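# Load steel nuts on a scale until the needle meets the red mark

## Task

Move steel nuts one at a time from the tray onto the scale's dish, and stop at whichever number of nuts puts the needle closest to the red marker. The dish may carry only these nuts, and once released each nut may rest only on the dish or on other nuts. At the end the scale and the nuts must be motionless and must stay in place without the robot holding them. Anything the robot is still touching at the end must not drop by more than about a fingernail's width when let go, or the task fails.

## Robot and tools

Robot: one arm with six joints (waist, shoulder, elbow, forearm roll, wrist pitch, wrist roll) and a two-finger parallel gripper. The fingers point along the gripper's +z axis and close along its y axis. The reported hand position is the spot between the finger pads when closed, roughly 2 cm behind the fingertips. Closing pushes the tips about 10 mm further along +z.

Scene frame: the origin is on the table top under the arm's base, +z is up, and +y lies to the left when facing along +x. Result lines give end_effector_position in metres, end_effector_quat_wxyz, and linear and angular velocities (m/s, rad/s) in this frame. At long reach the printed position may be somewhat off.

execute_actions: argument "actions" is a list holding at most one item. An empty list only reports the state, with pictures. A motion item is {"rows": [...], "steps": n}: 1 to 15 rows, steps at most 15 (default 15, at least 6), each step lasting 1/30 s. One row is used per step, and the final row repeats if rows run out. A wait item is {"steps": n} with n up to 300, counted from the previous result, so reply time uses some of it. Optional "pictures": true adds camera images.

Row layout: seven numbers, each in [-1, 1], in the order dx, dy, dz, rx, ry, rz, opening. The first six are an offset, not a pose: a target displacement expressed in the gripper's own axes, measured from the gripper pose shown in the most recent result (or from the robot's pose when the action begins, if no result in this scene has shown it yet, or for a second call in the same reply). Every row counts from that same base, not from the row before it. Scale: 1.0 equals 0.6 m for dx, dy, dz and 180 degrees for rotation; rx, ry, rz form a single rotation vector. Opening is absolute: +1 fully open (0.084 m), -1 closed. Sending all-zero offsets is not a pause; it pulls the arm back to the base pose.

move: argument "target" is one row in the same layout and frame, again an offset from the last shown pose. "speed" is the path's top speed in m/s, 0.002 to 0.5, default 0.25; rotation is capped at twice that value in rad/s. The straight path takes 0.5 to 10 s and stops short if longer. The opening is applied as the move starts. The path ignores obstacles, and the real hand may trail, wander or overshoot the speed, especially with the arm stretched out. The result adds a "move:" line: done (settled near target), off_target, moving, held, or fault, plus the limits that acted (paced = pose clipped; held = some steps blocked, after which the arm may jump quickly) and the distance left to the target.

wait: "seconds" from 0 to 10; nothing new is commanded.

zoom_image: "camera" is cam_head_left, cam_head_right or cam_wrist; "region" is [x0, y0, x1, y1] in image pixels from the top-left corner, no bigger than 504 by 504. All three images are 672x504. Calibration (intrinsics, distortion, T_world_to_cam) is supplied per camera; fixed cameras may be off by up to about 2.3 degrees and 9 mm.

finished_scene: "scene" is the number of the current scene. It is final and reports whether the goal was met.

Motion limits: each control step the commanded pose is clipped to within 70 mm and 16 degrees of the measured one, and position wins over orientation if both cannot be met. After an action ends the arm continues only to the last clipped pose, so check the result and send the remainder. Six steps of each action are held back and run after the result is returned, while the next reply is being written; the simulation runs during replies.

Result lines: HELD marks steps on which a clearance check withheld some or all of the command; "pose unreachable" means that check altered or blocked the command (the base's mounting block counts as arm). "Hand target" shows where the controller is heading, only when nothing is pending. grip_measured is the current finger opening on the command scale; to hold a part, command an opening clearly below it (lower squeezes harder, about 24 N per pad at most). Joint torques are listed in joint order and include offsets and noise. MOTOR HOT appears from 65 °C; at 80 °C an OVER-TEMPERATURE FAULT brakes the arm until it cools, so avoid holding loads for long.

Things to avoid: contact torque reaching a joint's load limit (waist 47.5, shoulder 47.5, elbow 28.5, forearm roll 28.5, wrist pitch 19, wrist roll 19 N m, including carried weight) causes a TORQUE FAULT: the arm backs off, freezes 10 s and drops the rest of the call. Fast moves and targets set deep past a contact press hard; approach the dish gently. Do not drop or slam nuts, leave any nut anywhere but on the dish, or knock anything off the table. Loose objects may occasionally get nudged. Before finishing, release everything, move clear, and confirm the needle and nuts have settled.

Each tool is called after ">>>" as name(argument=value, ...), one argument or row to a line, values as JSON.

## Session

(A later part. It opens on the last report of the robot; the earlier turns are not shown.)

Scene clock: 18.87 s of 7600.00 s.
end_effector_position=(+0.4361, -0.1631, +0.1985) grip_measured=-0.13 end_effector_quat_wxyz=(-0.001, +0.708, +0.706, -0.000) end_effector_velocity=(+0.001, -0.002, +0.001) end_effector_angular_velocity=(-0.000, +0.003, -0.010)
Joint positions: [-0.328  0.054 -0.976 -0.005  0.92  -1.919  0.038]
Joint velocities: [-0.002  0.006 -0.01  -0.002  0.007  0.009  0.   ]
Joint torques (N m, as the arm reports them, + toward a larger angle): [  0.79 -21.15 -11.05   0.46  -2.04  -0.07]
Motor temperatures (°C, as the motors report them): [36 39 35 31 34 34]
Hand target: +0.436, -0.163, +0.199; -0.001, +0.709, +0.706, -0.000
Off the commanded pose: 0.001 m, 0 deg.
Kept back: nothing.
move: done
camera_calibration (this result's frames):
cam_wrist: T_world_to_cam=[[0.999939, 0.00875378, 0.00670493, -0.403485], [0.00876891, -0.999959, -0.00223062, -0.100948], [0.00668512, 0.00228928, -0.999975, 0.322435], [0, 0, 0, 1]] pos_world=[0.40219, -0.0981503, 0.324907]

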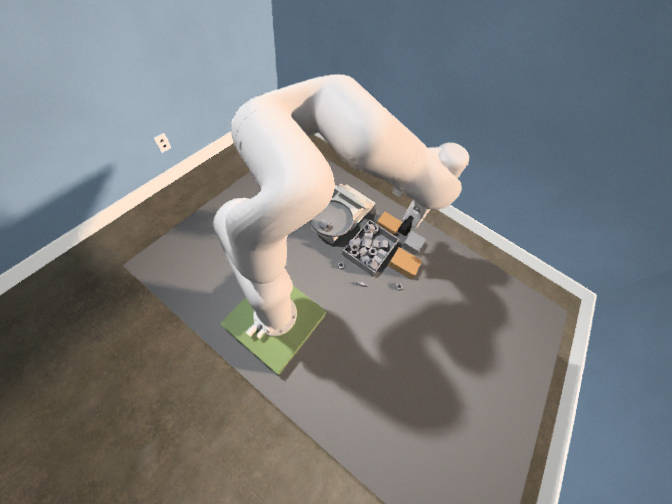

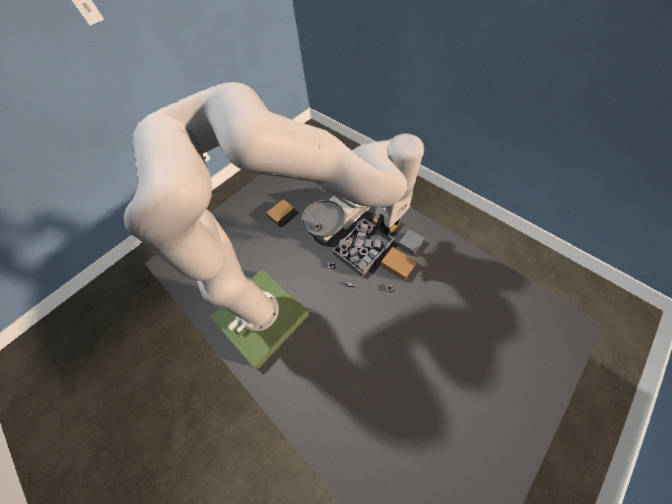

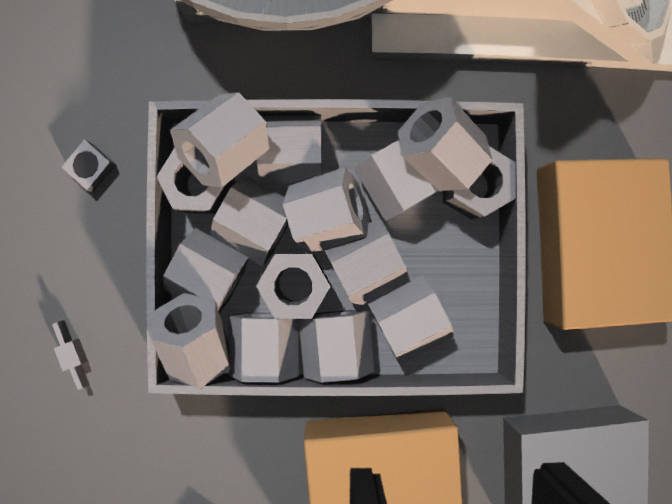

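>>> move(
  target=[0.2175,-0.076,0.1225,0.1338,-0.0454,-0.2049,-0.05],
  speed=0.4,
)

Scene clock: 23.97 s of 7600.00 s.
end_effector_position=(+0.3916, -0.0330, +0.1258) grip_measured=-0.06 end_effector_quat_wxyz=(-0.096, +0.434, +0.875, -0.194) end_effector_velocity=(-0.001, +0.002, -0.002) end_effector_angular_velocity=(-0.002, +0.009, +0.009)
Joint positions: [ 0.077  0.228 -0.98  -0.271  1.133 -2.006  0.041]
Joint velocities: [ 0.006  0.007 -0.001 -0.002  0.003 -0.002  0.   ]
Joint torques (N m, as the arm reports them, + toward a larger angle): [  1.13 -22.18  -9.82   0.52  -0.5   -0.06]
Motor temperatures (°C, as the motors report them): [36 39 35 31 34 34]
Hand target: +0.391, -0.033, +0.125; -0.097, +0.433, +0.875, -0.194
Off the commanded pose: 0.001 m, 0 deg.
Kept back: nothing.
move: done
camera_calibration (this result's frames):
cam_wrist: T_world_to_cam=[[0.717024, 0.560157, -0.41485, -0.177617], [0.613237, -0.789871, -0.00662125, -0.199884], [-0.331387, -0.249654, -0.909866, 0.362441], [0, 0, 0, 1]] pos_world=[0.37004, 0.0320954, 0.254765]

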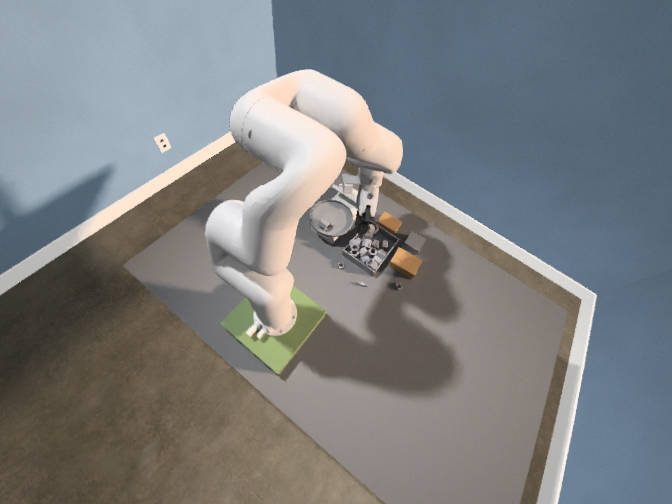

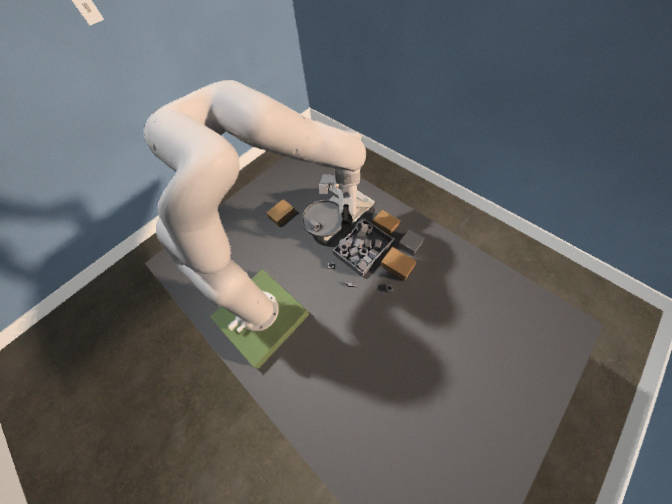

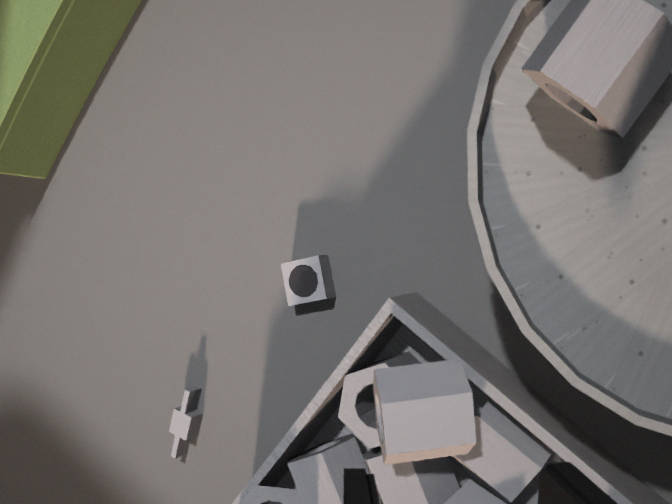

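>>> zoom_image(
  camera="cam_wrist",
  region=[320,340,580,504],
)

Region (320, 340, 580, 504) of cam_wrist's 672x504 image, scaled by 1.938, with more detail than that image has; it fills the top 318 rows of this view, and the rest is white.

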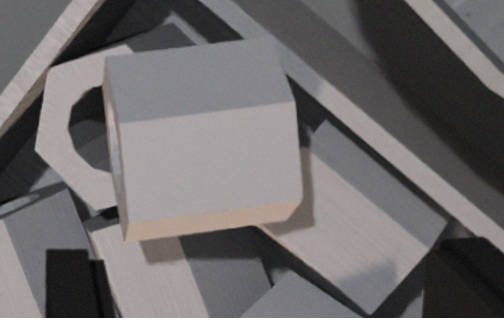

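>>> move(
  target=[0.009,0.001,0.107,0,0,-0.025,-0.05],
  speed=0.15,
)

Scene clock: 25.87 s of 7600.00 s.
end_effector_position=(+0.3675, -0.0444, +0.0678) grip_measured=-0.06 end_effector_quat_wxyz=(-0.104, +0.399, +0.891, -0.189) end_effector_velocity=(-0.002, -0.000, -0.003) end_effector_angular_velocity=(+0.002, +0.003, +0.000)
Joint positions: [ 0.043  0.292 -0.862 -0.318  0.951 -2.047  0.041]
Joint velocities: [-0.001  0.004  0.005 -0.    -0.007 -0.    -0.   ]
Joint torques (N m, as the arm reports them, + toward a larger angle): [  1.01 -21.86  -8.52   0.45  -0.49  -0.11]
Motor temperatures (°C, as the motors report them): [36 39 35 31 34 34]
Hand target: +0.367, -0.045, +0.067; -0.104, +0.399, +0.891, -0.190
Off the commanded pose: 0.001 m, 0 deg.
Kept back: nothing.
move: done
camera_calibration (this result's frames):
cam_wrist: T_world_to_cam=[[0.666955, 0.620603, -0.412339, -0.157126], [0.66748, -0.74358, -0.0395023, -0.210188], [-0.331122, -0.248882, -0.910174, 0.298804], [0, 0, 0, 1]] pos_world=[0.344033, 0.015588, 0.198872]

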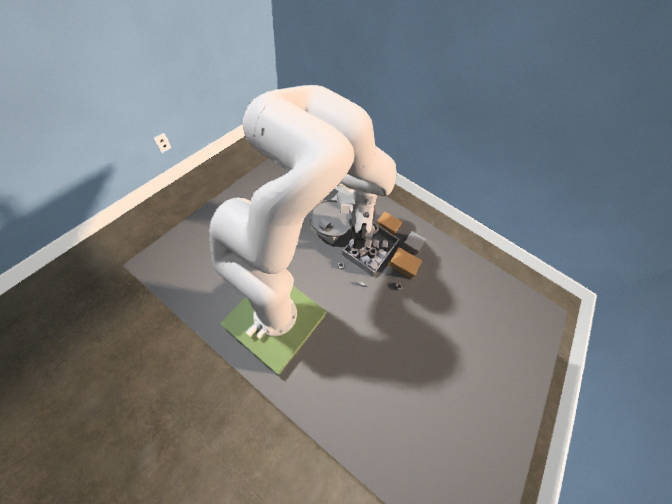

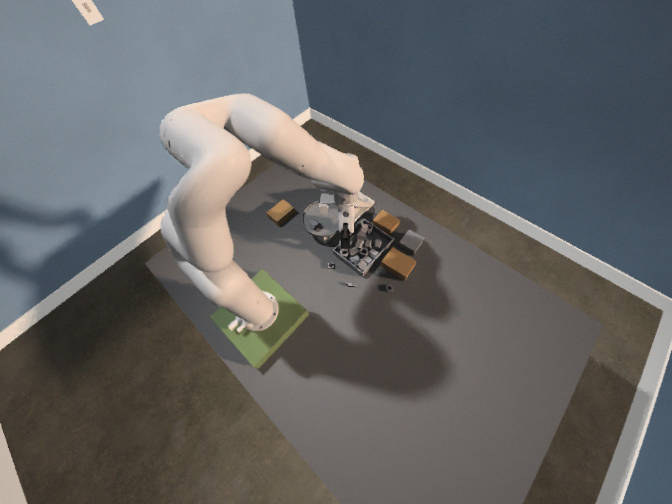

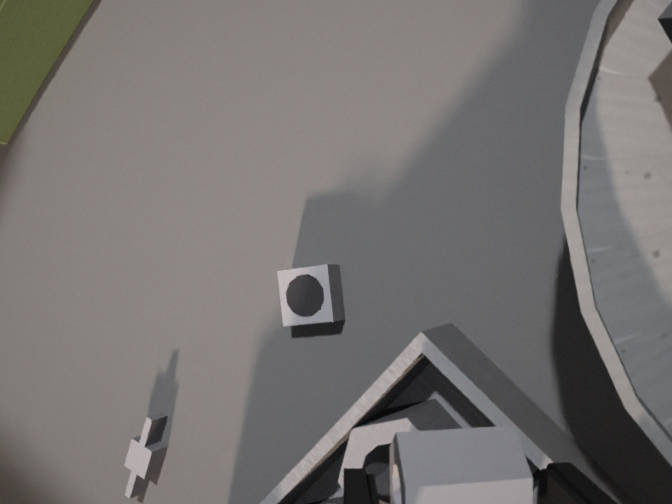

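>>> execute_actions(
  actions=[
    {"rows":[[0,0.001,0.002,0,0,0,-0.1],[0,0.002,0.004,0,0,0,-0.15],[0,0.002,0.005,0,0,0,-0.2],[0,0.002,0.005,0,0,0,-0.25],[0,0.002,0.005,0,0,0,-0.3],[0,0.002,0.005,0,0,0,-0.36],[0,0.002,0.005,0,0,0,-0.45],[0,0.002,0.005,0,0,0,-0.57],[0,0.002,0.005,0,0,0,-0.7]],"steps":15},
  ],
)

>>> move(
  target=[0,0,-0.12,-0.139,0,0,-0.7],
  speed=0.3,
)

Scene clock: 26.37 s of 7600.00 s.
end_effector_position=(+0.3675, -0.0444, +0.0649) grip_measured=-0.33 end_effector_quat_wxyz=(-0.103, +0.399, +0.891, -0.189) end_effector_velocity=(+0.001, +0.000, -0.001) end_effector_angular_velocity=(-0.000, -0.004, -0.002)
Joint positions: [ 0.042  0.299 -0.861 -0.32   0.944 -2.045  0.029]
Joint velocities: [ 0.     0.001 -0.    -0.001 -0.005  0.004  0.   ]
Joint torques (N m, as the arm reports them, + toward a larger angle): [  0.68 -21.54  -8.34   0.32  -1.03  -0.03]
Motor temperatures (°C, as the motors report them): [36 39 35 31 34 34]
Steps of this call (steps 1 to 6: nothing new was sent; steps 7 to 15: the first 9 steps of this action). Readings (end_effector_position):
7: (+0.3673, -0.0445, +0.0674)
8: (+0.3674, -0.0445, +0.0672)
10: (+0.3676, -0.0444, +0.0664)
14: (+0.3674, -0.0444, +0.0650)
15: the state above

Scene clock: 27.87 s of 7600.00 s.
end_effector_position=(+0.3914, -0.0260, +0.1296) grip_measured=-0.33 end_effector_quat_wxyz=(-0.015, +0.412, +0.911, +0.007) end_effector_velocity=(+0.001, +0.001, +0.002) end_effector_angular_velocity=(+0.011, -0.010, -0.001)
Joint positions: [-0.046 -0.027 -0.652  0.029  0.699 -2.388  0.029]
Joint velocities: [-0.003 -0.007  0.003  0.018 -0.005 -0.017  0.   ]
Joint torques (N m, as the arm reports them, + toward a larger angle): [  0.68 -18.23 -10.22   0.23  -1.84  -0.13]
Motor temperatures (°C, as the motors report them): [36 39 35 31 34 34]
Hand target: +0.391, -0.026, +0.130; -0.014, +0.412, +0.911, +0.008
Off your previous action's commanded pose: 0.000 m, 0 deg at its last step (step 6 of this call).
Off the commanded pose: 0.001 m, 0 deg.
Kept back: nothing.
move: done
camera_calibration (this result's frames):
cam_wrist: T_world_to_cam=[[0.743216, 0.668977, 0.0100289, -0.24225], [0.668879, -0.742599, -0.0338684, -0.211219], [-0.0152097, 0.0318796, -0.999376, 0.262774], [0, 0, 0, 1]] pos_world=[0.325321, -0.00316881, 0.257886]

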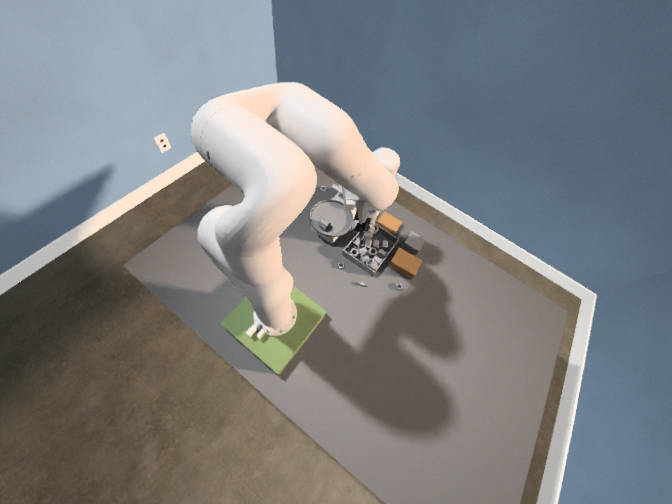

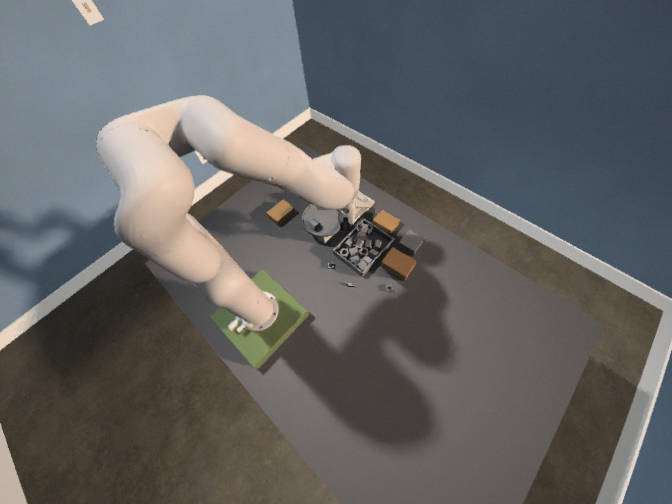

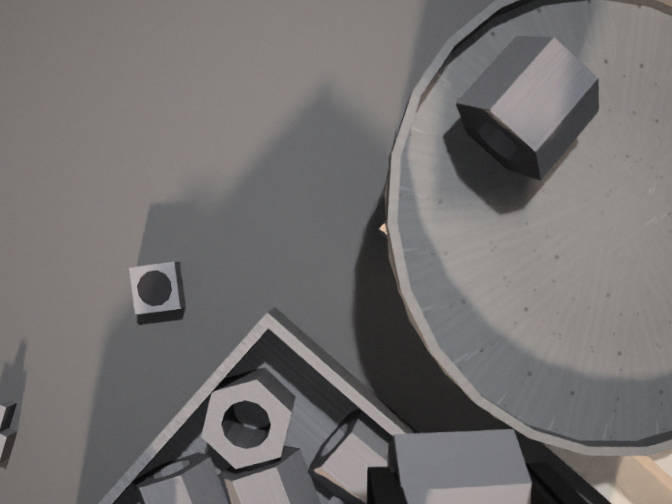

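>>> move(
  target=[0.1447,0.0997,0,0.0046,-0.0099,-0.2706,-0.7],
  speed=0.4,
)

>>> move(
  target=[0,0,0.05,0,0,0,-0.7],
  speed=0.12,
)

Scene clock: 31.73 s of 7600.00 s.
end_effector_position=(+0.3794, +0.0782, +0.1326) grip_measured=-0.33 end_effector_quat_wxyz=(+0.001, +0.000, +1.000, -0.000) end_effector_velocity=(+0.000, +0.001, +0.001) end_effector_angular_velocity=(+0.001, -0.001, +0.010)
Joint positions: [ 0.234 -0.061 -0.615 -0.011  0.674 -2.926  0.029]
Joint velocities: [ 0.003 -0.002 -0.001  0.002  0.002 -0.009 -0.   ]
Joint torques (N m, as the arm reports them, + toward a larger angle): [  0.53 -17.04 -10.21   0.44  -1.97  -0.02]
Motor temperatures (°C, as the motors report them): [36 39 35 31 34 34]
Hand target: +0.379, +0.078, +0.133; +0.001, -0.000, +1.000, -0.000
Off the commanded pose: 0.001 m, 0 deg.
Kept back: nothing.
move: done
camera_calibration (this result's frames):
cam_wrist: T_world_to_cam=[[-0.011536, 0.999907, 0.00727966, -0.0422867], [0.999933, 0.0115335, 0.000386204, -0.314835], [0.000302208, 0.00728363, -0.999973, 0.258364], [0, 0, 0, 1]] pos_world=[0.314248, 0.0440321, 0.258786]

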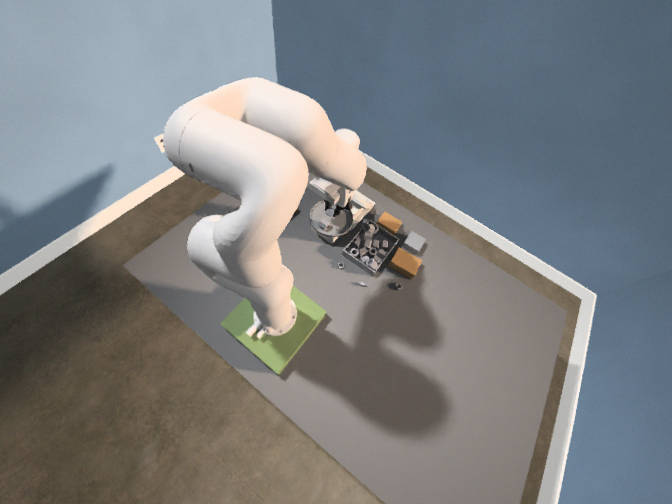

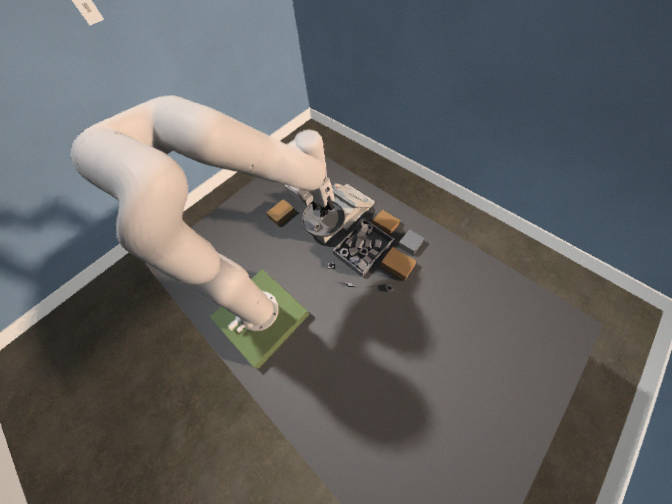

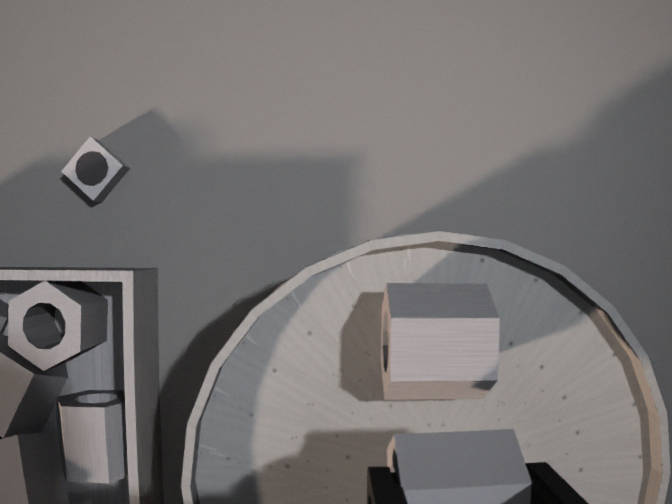

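Scene clock: 32.57 s of 7600.00 s.
end_effector_position=(+0.3796, +0.0783, +0.1030) grip_measured=-0.33 end_effector_quat_wxyz=(+0.001, -0.000, +1.000, -0.000) end_effector_velocity=(+0.000, +0.000, -0.002) end_effector_angular_velocity=(+0.000, +0.001, +0.001)
Joint positions: [ 0.233  0.019 -0.597 -0.012  0.575 -2.925  0.029]
Joint velocities: [ 0.001  0.008 -0.001  0.001 -0.006 -0.    -0.   ]
Joint torques (N m, as the arm reports them, + toward a larger angle): [  1.01 -18.04  -9.22   0.44  -1.91  -0.02]
Motor temperatures (°C, as the motors report them): [36 39 35 31 34 34]
Hand target: +0.379, +0.078, +0.103; +0.001, -0.000, +1.000, -0.000
Off the commanded pose: 0.000 m, 0 deg.
Kept back: nothing.
move: done
camera_calibration (this result's frames):
cam_wrist: T_world_to_cam=[[-0.0116659, 0.999903, 0.00754684, -0.0421464], [0.999932, 0.01166, 0.000833042, -0.315069], [0.000744966, 0.00755604, -0.999971, 0.228581], [0, 0, 0, 1]] pos_world=[0.314385, 0.0440888, 0.229155]

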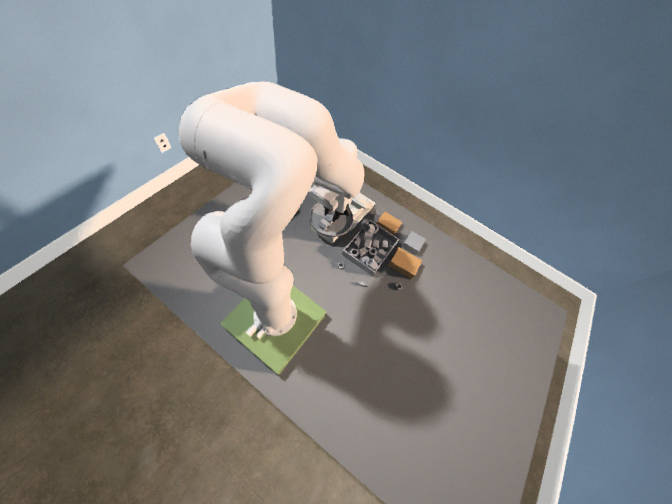

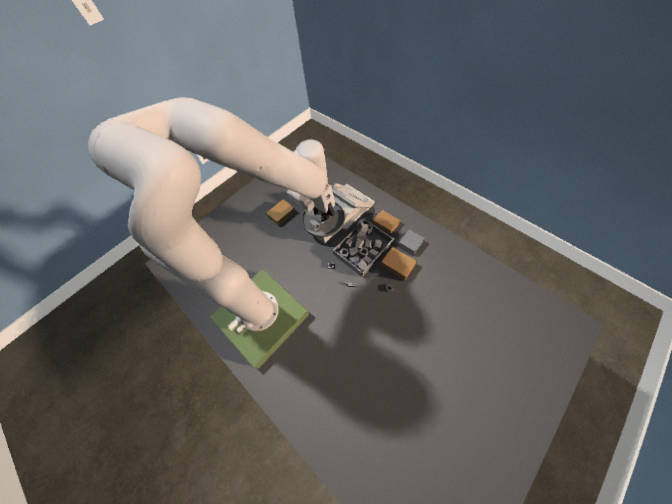

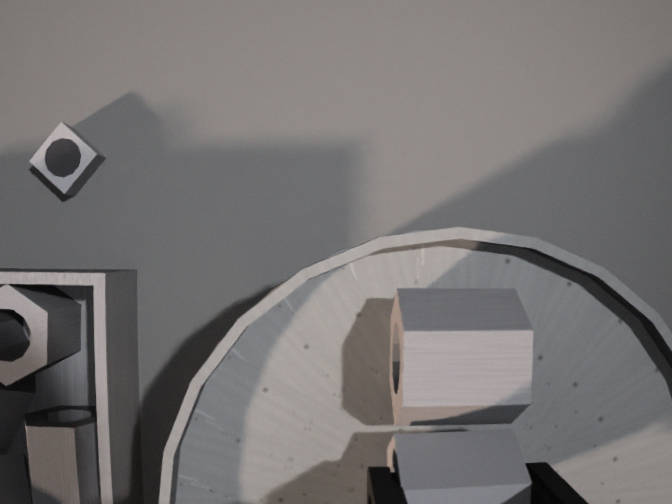

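>>> execute_actions(
  actions=[
    {"rows":[[-0.001,0,0.0005,0,0,0,-0.7],[-0.002,0,0.001,0,0,0,-0.7],[-0.0025,0,0.002,0,0,0,-0.7],[-0.0025,0,0.003,0,0,0,-0.7],[-0.0025,0,0.004,0,0,0,-0.7],[-0.0025,0,0.005,0,0,0,-0.7],[-0.0025,0,0.006,0,0,0,-0.7]],"steps":15},
  ],
)

Scene clock: 33.10 s of 7600.00 s.
end_effector_position=(+0.3809, +0.0783, +0.1005) grip_measured=-0.33 end_effector_quat_wxyz=(+0.001, -0.000, +1.000, -0.000) end_effector_velocity=(-0.002, -0.001, -0.014) end_effector_angular_velocity=(-0.002, +0.011, +0.001)
Joint positions: [ 0.232  0.03  -0.601 -0.012  0.568 -2.925  0.029]
Joint velocities: [-0.001  0.041  0.002 -0.001 -0.033 -0.001 -0.   ]
Joint torques (N m, as the arm reports them, + toward a larger angle): [  0.95 -18.48  -9.47   0.42  -2.3   -0.07]
Motor temperatures (°C, as the motors report them): [36 39 35 31 34 34]
Steps of this call (steps 1 to 7: nothing new was sent; steps 8 to 16: the first 9 steps of this action). Readings (end_effector_position):
8: (+0.3795, +0.0783, +0.1027)
9: (+0.3796, +0.0783, +0.1026)
11: (+0.3802, +0.0783, +0.1025)
15: (+0.3810, +0.0783, +0.1010)
16: the state above

>>> execute_actions(
  actions=[
    {"rows":[[0,0,0.0025,0,0,0,-0.7],[0,0,0.0033,0,0,0,-0.7],[0,0,0.004,0,0,0,-0.7],[0,0,0.0045,0,0,0,-0.7]],"steps":14},
  ],
)

Scene clock: 33.57 s of 7600.00 s.
end_effector_position=(+0.3809, +0.0783, +0.0980) grip_measured=-0.33 end_effector_quat_wxyz=(+0.001, -0.000, +1.000, -0.000) end_effector_velocity=(-0.000, -0.000, -0.003) end_effector_angular_velocity=(+0.000, -0.001, -0.001)
Joint positions: [ 0.232  0.037 -0.6   -0.013  0.56  -2.925  0.029]
Joint velocities: [-0.001  0.009  0.003 -0.    -0.012  0.     0.   ]
Joint torques (N m, as the arm reports them, + toward a larger angle): [  0.67 -18.16  -9.43   0.66  -2.06  -0.01]
Motor temperatures (°C, as the motors report them): [36 39 35 31 34 34]
Off your previous action's commanded pose: 0.000 m, 0 deg at its last step (step 6 of this call).
Steps of this call (steps 1 to 6: the last 6 steps of your previous action; steps 7 to 14: the first 8 steps of this action). Readings (end_effector_position):
7: (+0.3811, +0.0783, +0.0995)
8: (+0.3811, +0.0783, +0.0994)
10: (+0.3811, +0.0783, +0.0990)
14: the state above

>>> execute_actions(
  actions=[
    {"rows":[[0,0,0.001,0,0,0,-0.7],[0,0,0.002,0,0,0,-0.7],[0,0,0.003,0,0,0,-0.7],[0,0,0.0035,0,0,0,-0.7]],"steps":14},
  ],
)

Scene clock: 34.03 s of 7600.00 s.
end_effector_position=(+0.3811, +0.0783, +0.0965) grip_measured=-0.33 end_effector_quat_wxyz=(+0.001, -0.000, +1.000, -0.000) end_effector_velocity=(-0.000, +0.000, -0.004) end_effector_angular_velocity=(-0.000, -0.001, +0.002)
Joint positions: [ 0.232  0.042 -0.599 -0.013  0.555 -2.925  0.029]
Joint velocities: [ 0.     0.011  0.002 -0.001 -0.013 -0.001  0.   ]
Joint torques (N m, as the arm reports them, + toward a larger angle): [  1.17 -17.1   -8.62   0.37  -2.16   0.03]
Motor temperatures (°C, as the motors report them): [36 39 35 31 34 34]
Off your previous action's commanded pose: 0.000 m, 0 deg at its last step (step 6 of this call).
Steps of this call (steps 1 to 6: the last 6 steps of your previous action; steps 7 to 14: the first 8 steps of this action). Readings (end_effector_position):
7: (+0.3810, +0.0783, +0.0978)
8: (+0.3810, +0.0783, +0.0978)
10: (+0.3810, +0.0783, +0.0974)
14: the state above

>>> execute_actions(
  actions=[
    {"rows":[[0,0,0.001,0,0,0,-0.55],[0,0,0.001,0,0,0,-0.45],[0,0,0.001,0,0,0,-0.38],[0,0,0.001,0,0,0,-0.32],[0,0,0.001,0,0,0,-0.27],[0,0,0.001,0,0,0,-0.2],[0,0,0.001,0,0,0,-0.13]],"steps":12},
  ],
)

>>> execute_actions(
  actions=[
    {"rows":[[0,0,-0.008,0,0,0,-0.13],[0,0,-0.018,0,0,0,-0.13],[0,0,-0.03,0,0,0,-0.13],[0,0,-0.042,0,0,0,-0.13],[0,0,-0.052,0,0,0,-0.13],[0,0,-0.06,0,0,0,-0.13]],"steps":11},
  ],
)

>>> move(
  target=[-0.009,-0.2115,0,0,0,0.5,-0.13],
  speed=0.5,
)

Scene clock: 34.93 s of 7600.00 s.
end_effector_position=(+0.3810, +0.0783, +0.0959) grip_measured=-0.31 end_effector_quat_wxyz=(+0.001, -0.000, +1.000, -0.000) end_effector_velocity=(-0.001, -0.000, -0.004) end_effector_angular_velocity=(-0.000, +0.004, -0.002)
Joint positions: [ 0.232  0.043 -0.599 -0.013  0.553 -2.925  0.031]
Joint velocities: [-0.     0.008  0.003  0.001 -0.007  0.     0.064]
Joint torques (N m, as the arm reports them, + toward a larger angle): [  1.38 -17.18  -8.85   0.49  -1.73  -0.11]
Motor temperatures (°C, as the motors report them): [36 39 35 31 34 34]
Off your previous action's commanded pose: 0.000 m, 0 deg at its last step (step 6 of this call).
Steps of this call (steps 1 to 6: the last 6 steps of your previous action; steps 7 to 21: nothing new was sent; steps 22 to 27: the first 6 steps of this action). Readings (end_effector_position):
22: (+0.3810, +0.0783, +0.0960)
23: (+0.3810, +0.0783, +0.0960)
25: (+0.3810, +0.0783, +0.0959)
27: the state above

Scene clock: 35.30 s of 7600.00 s.
end_effector_position=(+0.3800, +0.0781, +0.1036) grip_measured=-0.14 end_effector_quat_wxyz=(-0.000, -0.000, +1.000, -0.001) end_effector_velocity=(+0.007, +0.001, +0.125) end_effector_angular_velocity=(+0.003, -0.019, -0.001)
Joint positions: [ 0.232  0.02  -0.602 -0.012  0.582 -2.926  0.038]
Joint velocities: [ 0.003 -0.342 -0.066  0.005  0.39  -0.003  0.   ]
Joint torques (N m, as the arm reports them, + toward a larger angle): [  0.86 -20.54 -10.15   0.34  -1.94  -0.07]
Motor temperatures (°C, as the motors report them): [36 39 35 31 34 34]
Off your previous action's commanded pose: 0.000 m, 0 deg at its last step (step 6 of this call).
Steps of this call (steps 1 to 6: the last 6 steps of your previous action; steps 7 to 11: the first 5 steps of this action, its rows measured from where the robot was after step 6). Readings (end_effector_position):
6: (+0.3808, +0.0783, +0.0956)
7: (+0.3808, +0.0783, +0.0957)
8: (+0.3806, +0.0782, +0.0962)
10: (+0.3800, +0.0781, +0.0999)
11: the state above

Scene clock: 38.00 s of 7600.00 s.
end_effector_position=(+0.3854, -0.0483, +0.1309) grip_measured=-0.14 end_effector_quat_wxyz=(+0.000, +0.707, +0.708, +0.000) end_effector_velocity=(+0.001, -0.001, +0.000) end_effector_angular_velocity=(-0.003, +0.000, -0.013)
Joint positions: [-0.095 -0.056 -0.617 -0.007  0.67  -1.688  0.038]
Joint velocities: [-0.002  0.002 -0.003 -0.004  0.001  0.014 -0.   ]
Joint torques (N m, as the arm reports them, + toward a larger angle): [  0.86 -17.04  -9.79   0.58  -1.95  -0.16]
Motor temperatures (°C, as the motors report them): [36 39 35 31 34 34]
Hand target: +0.385, -0.048, +0.131; +0.000, +0.707, +0.707, +0.000
Off your previous action's commanded pose: 0.004 m, 0 deg at its last step (step 6 of this call).
Off the commanded pose: 0.001 m, 0 deg.
Kept back: nothing.
move: done
camera_calibration (this result's frames):
cam_wrist: T_world_to_cam=[[0.99988, 0.0127069, 0.00885934, -0.353459], [0.0127235, -0.999917, -0.00181663, 0.012565], [0.00883552, 0.00192914, -0.999959, 0.254057], [0, 0, 0, 1]] pos_world=[0.351012, 0.0165652, 0.257201]

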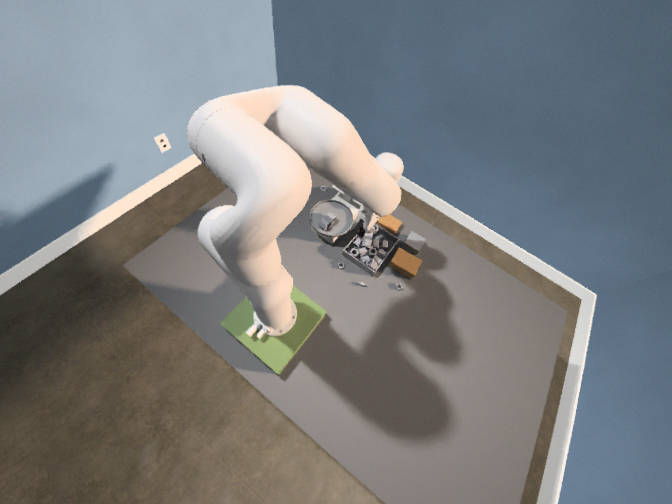

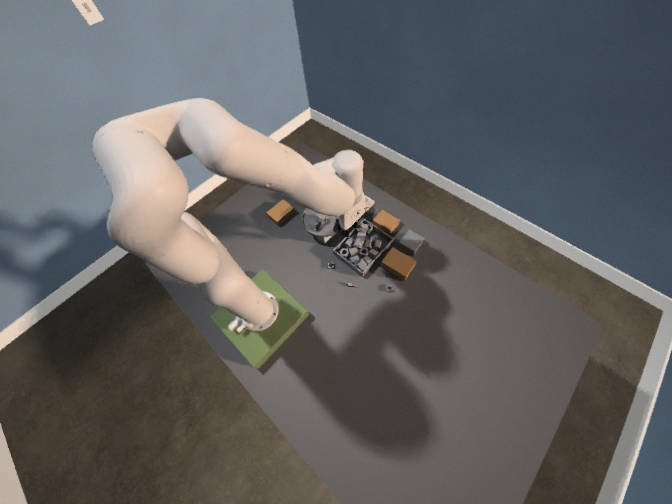

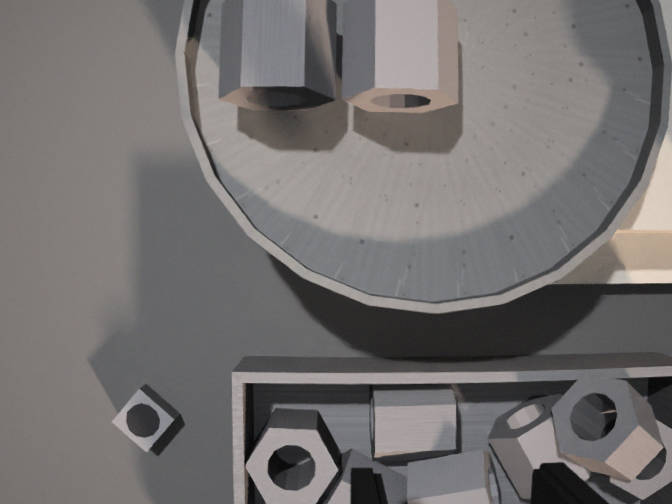

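>>> move(
  target=[0.0042,-0.0013,0.146,0,0,0,-0.14],
  speed=0.2,
)

>>> execute_actions(
  actions=[
    {"rows":[[0,0,0,0,0,0,-0.2],[0,0,0,0,0,0,-0.25],[0,0,0,0,0,0,-0.3],[0,0,0,0,0,0,-0.36],[0,0,0,0,0,0,-0.45],[0,0,0,0,0,0,-0.57],[0,0,0,0,0,0,-0.7]],"steps":13},
  ],
)

Scene clock: 39.27 s of 7600.00 s.
end_effector_position=(+0.3890, -0.0458, +0.0464) grip_measured=-0.15 end_effector_quat_wxyz=(+0.004, +0.706, +0.708, +0.004) end_effector_velocity=(-0.002, +0.000, -0.003) end_effector_angular_velocity=(+0.001, +0.006, -0.002)
Joint positions: [-0.09   0.199 -0.594 -0.011  0.381 -1.679  0.038]
Joint velocities: [-0.     0.007  0.     0.001 -0.002  0.     0.001]
Joint torques (N m, as the arm reports them, + toward a larger angle): [-0.1  -8.69 -0.52  0.46  3.72 -0.08]
Motor temperatures (°C, as the motors report them): [36 39 35 31 34 34]
Hand target: +0.385, -0.045, +0.043; -0.000, +0.707, +0.708, +0.001
Off the commanded pose: 0.005 m, 1 deg.
Kept back: nothing.
move: off_target
camera_calibration (this result's frames):
cam_wrist: T_world_to_cam=[[0.999712, 0.0133069, 0.019993, -0.356681], [0.0133281, -0.999911, -0.000929449, 0.0145524], [0.0199789, 0.00119565, -0.9998, 0.165189], [0, 0, 0, 1]] pos_world=[0.353084, 0.0190999, 0.172301]

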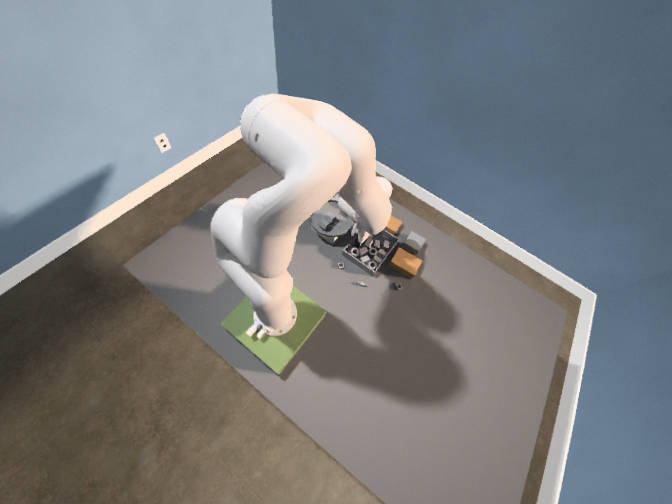

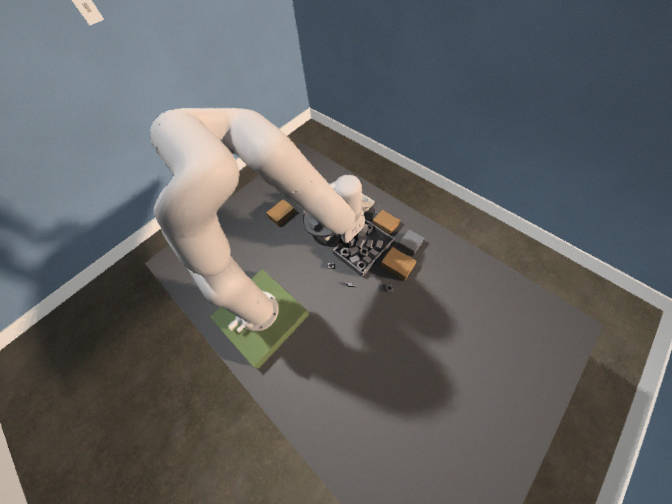

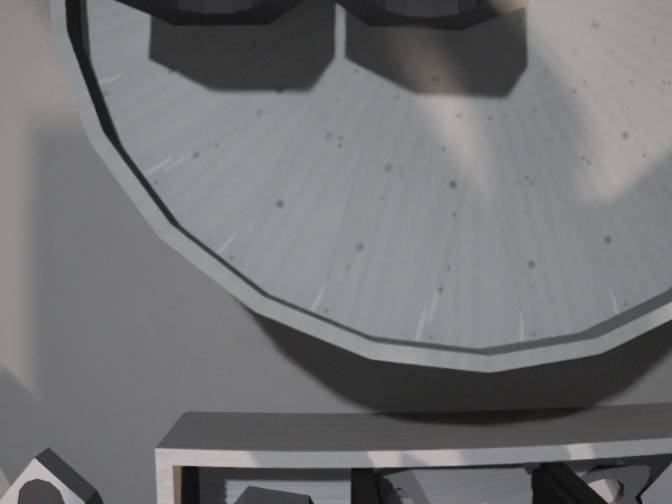

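Scene clock: 39.50 s of 7600.00 s.
end_effector_position=(+0.3906, -0.0460, +0.0476) grip_measured=-0.36 end_effector_quat_wxyz=(+0.006, +0.706, +0.708, +0.005) end_effector_velocity=(+0.001, +0.000, -0.000) end_effector_angular_velocity=(+0.000, -0.001, -0.000)
Joint positions: [-0.09   0.197 -0.596 -0.011  0.38  -1.679  0.028]
Joint velocities: [ 0.001  0.002 -0.001  0.001 -0.002  0.    -0.   ]
Joint torques (N m, as the arm reports them, + toward a larger angle): [-0.69 -7.08  0.42  0.63  4.75  0.03]
Motor temperatures (°C, as the motors report them): [36 39 35 31 34 34]
Steps of this call (steps 1 to 7: the first 7 steps of this action). Readings (end_effector_position):
1: (+0.3890, -0.0458, +0.0464)
2: (+0.3895, -0.0459, +0.0467)
4: (+0.3902, -0.0460, +0.0473)
7: the state above

>>> execute_actions(
  actions=[
    {"rows":[[0,0,-0.006,0,0,0,-0.3],[0,0,-0.012,0,0,0,-0.2],[0,0,-0.02,0,0,0,-0.12],[0,0,-0.03,0,0,0,-0.1],[0,0,-0.045,0,0,0,-0.1],[0,0,-0.06,0,0,0,-0.1],[0,0,-0.075,0,0,0,-0.1],[0,0,-0.085,0,0,0,-0.1]],"steps":15},
  ],
)

>>> wait(
  seconds=0.15,
)

Scene clock: 40.00 s of 7600.00 s.
end_effector_position=(+0.3826, -0.0454, +0.0673) grip_measured=-0.12 end_effector_quat_wxyz=(-0.002, +0.707, +0.708, -0.001) end_effector_velocity=(+0.057, -0.007, +0.213) end_effector_angular_velocity=(-0.017, -0.153, -0.003)
Joint positions: [-0.09   0.121 -0.585 -0.01   0.467 -1.68   0.039]
Joint velocities: [ 0.005 -0.597 -0.076  0.011  0.52  -0.005  0.003]
Joint torques (N m, as the arm reports them, + toward a larger angle): [  0.83 -19.12  -9.31   0.77  -2.57   0.01]
Motor temperatures (°C, as the motors report them): [36 39 35 31 34 34]
Off your previous action's commanded pose: 0.002 m, 0 deg at its last step (step 6 of this call).
Steps of this call (steps 1 to 6: the last 6 steps of your previous action; steps 7 to 15: the first 9 steps of this action). Readings (end_effector_position):
7: (+0.3907, -0.0460, +0.0475)
8: (+0.3906, -0.0460, +0.0479)
10: (+0.3874, -0.0457, +0.0490)
14: (+0.3812, -0.0452, +0.0607)
15: the state above

Scene clock: 40.37 s of 7600.00 s.
end_effector_position=(+0.3890, -0.0460, +0.0970) grip_measured=-0.11 end_effector_quat_wxyz=(+0.005, +0.707, +0.708, +0.005) end_effector_velocity=(+0.003, -0.000, +0.009) end_effector_angular_velocity=(-0.002, -0.008, +0.001)
Joint positions: [-0.089  0.039 -0.596 -0.008  0.541 -1.681  0.039]
Joint velocities: [ 0.    -0.022 -0.006 -0.001  0.019 -0.    -0.   ]
Joint torques (N m, as the arm reports them, + toward a larger angle): [  0.82 -17.85  -9.19   0.41  -1.89  -0.03]
Motor temperatures (°C, as the motors report them): [36 39 35 31 34 34]
Hand target: +0.390, -0.046, +0.098; +0.006, +0.707, +0.708, +0.005
Off the commanded pose: 0.002 m, 0 deg.
Kept back: nothing.
Steps of this call (steps 1 to 6: the last 6 steps of your previous action; steps 7 to 11: nothing new was sent). Readings (end_effector_position):
1: (+0.3848, -0.0456, +0.0746)
2: (+0.3870, -0.0459, +0.0812)
4: (+0.3896, -0.0461, +0.0902)
8: (+0.3890, -0.0460, +0.0958)
11: the state above
camera_calibration (this result's frames):
cam_wrist: T_world_to_cam=[[0.999671, 0.013116, 0.0220341, -0.357918], [0.0131272, -0.999914, -0.000365905, 0.0144262], [0.0220274, 0.00065503, -0.999757, 0.214952], [0, 0, 0, 1]] pos_world=[0.352876, 0.0189786, 0.222791]

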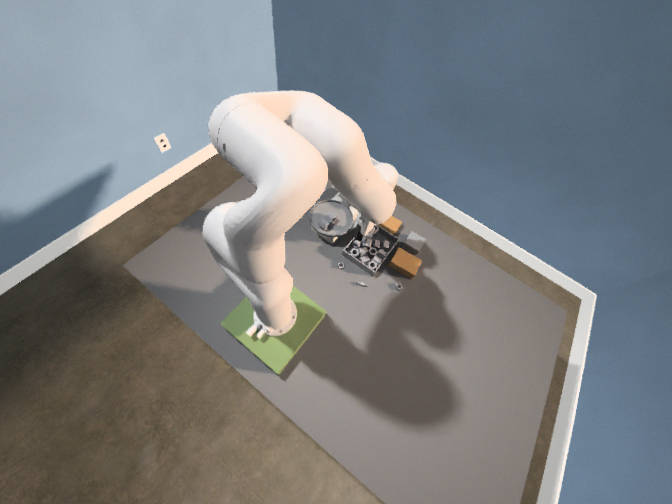

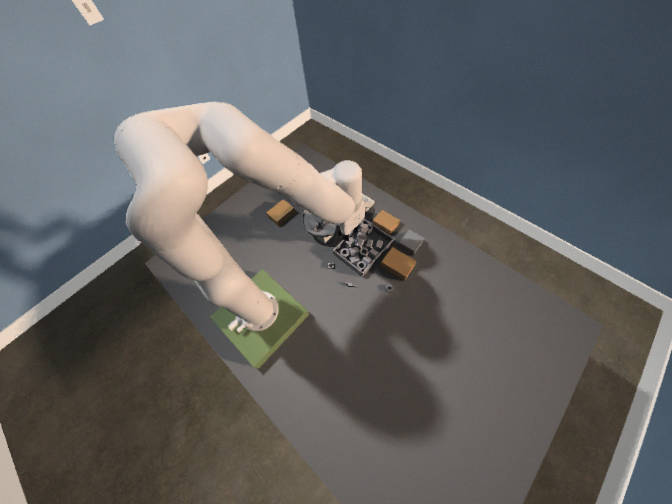

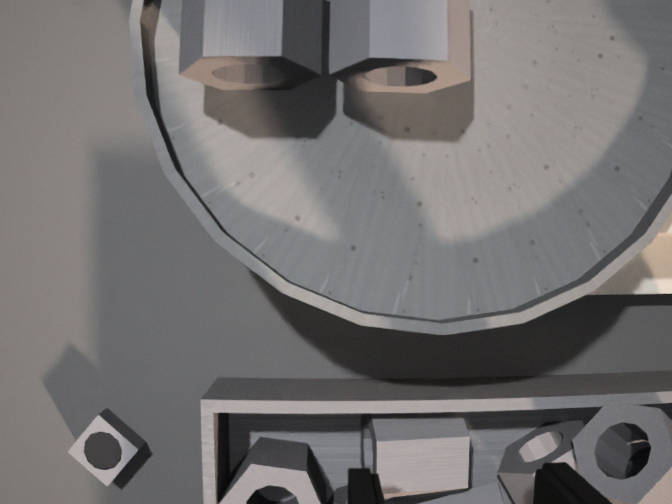

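>>> move(
  target=[-0.005,-0.0048,0.073,0.0042,0,0,-0.1],
  speed=0.12,
)

Scene clock: 41.57 s of 7600.00 s.
end_effector_position=(+0.3869, -0.0489, +0.0536) grip_measured=-0.11 end_effector_quat_wxyz=(+0.001, +0.707, +0.708, +0.000) end_effector_velocity=(-0.000, -0.000, -0.002) end_effector_angular_velocity=(-0.001, +0.001, +0.001)
Joint positions: [-0.098  0.174 -0.596 -0.014  0.418 -1.685  0.039]
Joint velocities: [-0.001  0.006 -0.001 -0.002 -0.004  0.    -0.   ]
Joint torques (N m, as the arm reports them, + toward a larger angle): [  1.13 -18.87  -8.05   0.47  -2.01  -0.08]
Motor temperatures (°C, as the motors report them): [36 39 35 31 34 34]
Hand target: +0.387, -0.049, +0.053; +0.000, +0.707, +0.708, +0.000
Off the commanded pose: 0.000 m, 0 deg.
Kept back: nothing.
move: done
camera_calibration (this result's frames):
cam_wrist: T_world_to_cam=[[0.999867, 0.0132598, 0.00950496, -0.354268], [0.0132676, -0.999912, -0.000753537, 0.0114973], [0.00949413, 0.000879544, -0.999955, 0.176473], [0, 0, 0, 1]] pos_world=[0.352393, 0.0160386, 0.179841]

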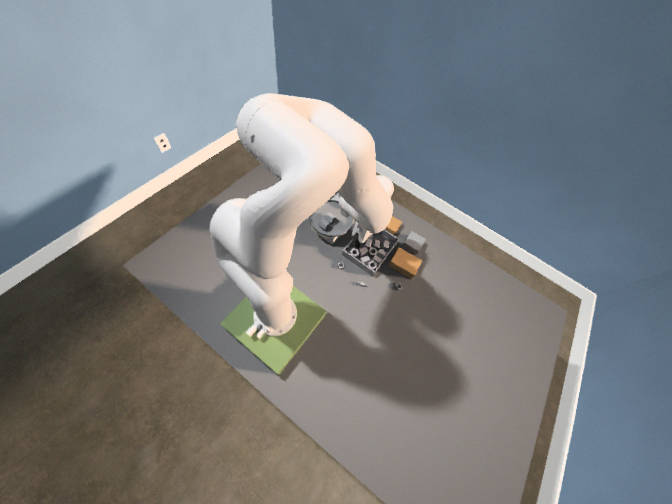

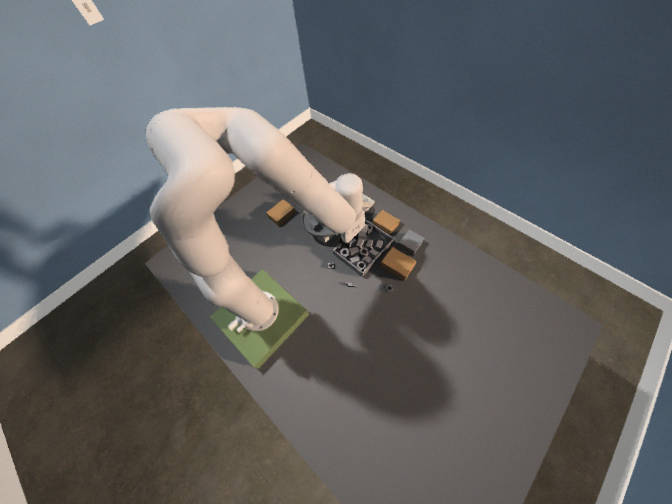

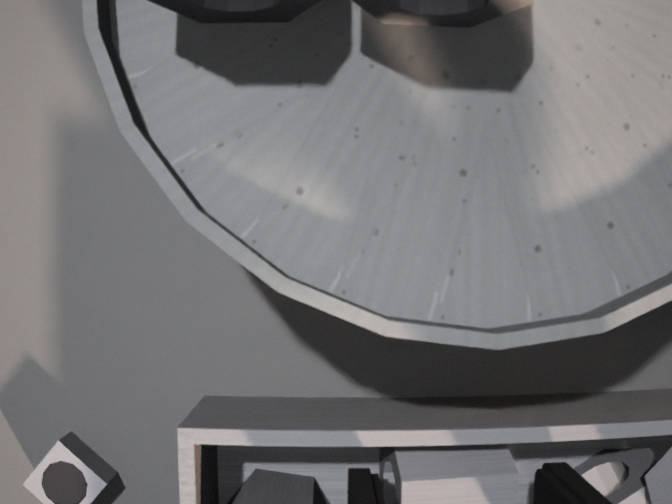

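>>> execute_actions(
  actions=[
    {"rows":[[0,0,0.002,0,0,0,-0.13],[0,0,0.004,0,0,0,-0.15],[0,0,0.006,0,0,0,-0.17],[0,0,0.008,0,0,0,-0.17],[0,0,0.01,0,0,0,-0.17],[0,0,0.012,0,0,0,-0.17],[0,0,0.014,0,0,0,-0.17],[0,0,0.015,0,0,0,-0.17]],"steps":15},
  ],
)

>>> execute_actions(
  actions=[],
  pictures=false,
)

Scene clock: 42.07 s of 7600.00 s.
end_effector_position=(+0.3869, -0.0488, +0.0475) grip_measured=-0.18 end_effector_quat_wxyz=(+0.001, +0.706, +0.708, +0.000) end_effector_velocity=(-0.001, +0.001, -0.028) end_effector_angular_velocity=(+0.001, +0.004, +0.002)
Joint positions: [-0.098  0.194 -0.597 -0.014  0.399 -1.684  0.036]
Joint velocities: [ 0.002  0.092 -0.005 -0.001 -0.082  0.002 -0.   ]
Joint torques (N m, as the arm reports them, + toward a larger angle): [ -0.1  -18.66  -7.57   0.48  -1.79   0.03]
Motor temperatures (°C, as the motors report them): [36 39 35 31 34 34]
Steps of this call (steps 1 to 6: nothing new was sent; steps 7 to 15: the first 9 steps of this action). Readings (end_effector_position):
7: (+0.3868, -0.0489, +0.0533)
8: (+0.3869, -0.0489, +0.0532)
10: (+0.3871, -0.0489, +0.0524)
14: (+0.3870, -0.0488, +0.0486)
15: the state above

Scene clock: 42.27 s of 7600.00 s.
end_effector_position=(+0.3870, -0.0487, +0.0450) grip_measured=-0.18 end_effector_quat_wxyz=(+0.001, +0.706, +0.708, +0.000) end_effector_velocity=(+0.002, -0.001, -0.002) end_effector_angular_velocity=(-0.001, -0.005, -0.001)
Joint positions: [-0.098  0.203 -0.598 -0.014  0.391 -1.684  0.036]
Joint velocities: [-0.001  0.011 -0.004 -0.001 -0.012  0.001 -0.   ]
Joint torques (N m, as the arm reports them, + toward a larger angle): [ -0.37 -19.17  -7.8    0.58  -1.93  -0.1 ]
Motor temperatures (°C, as the motors report them): [36 39 35 31 34 34]
Hand target: +0.387, -0.049, +0.045; +0.001, +0.707, +0.708, +0.000
Off the commanded pose: 0.000 m, 0 deg.
Kept back: nothing.
Steps of this call (steps 1 to 6: the last 6 steps of your previous action). Readings (end_effector_position):
1: (+0.3869, -0.0487, +0.0467)
2: (+0.3868, -0.0487, +0.0460)
4: (+0.3869, -0.0487, +0.0453)
6: the state above


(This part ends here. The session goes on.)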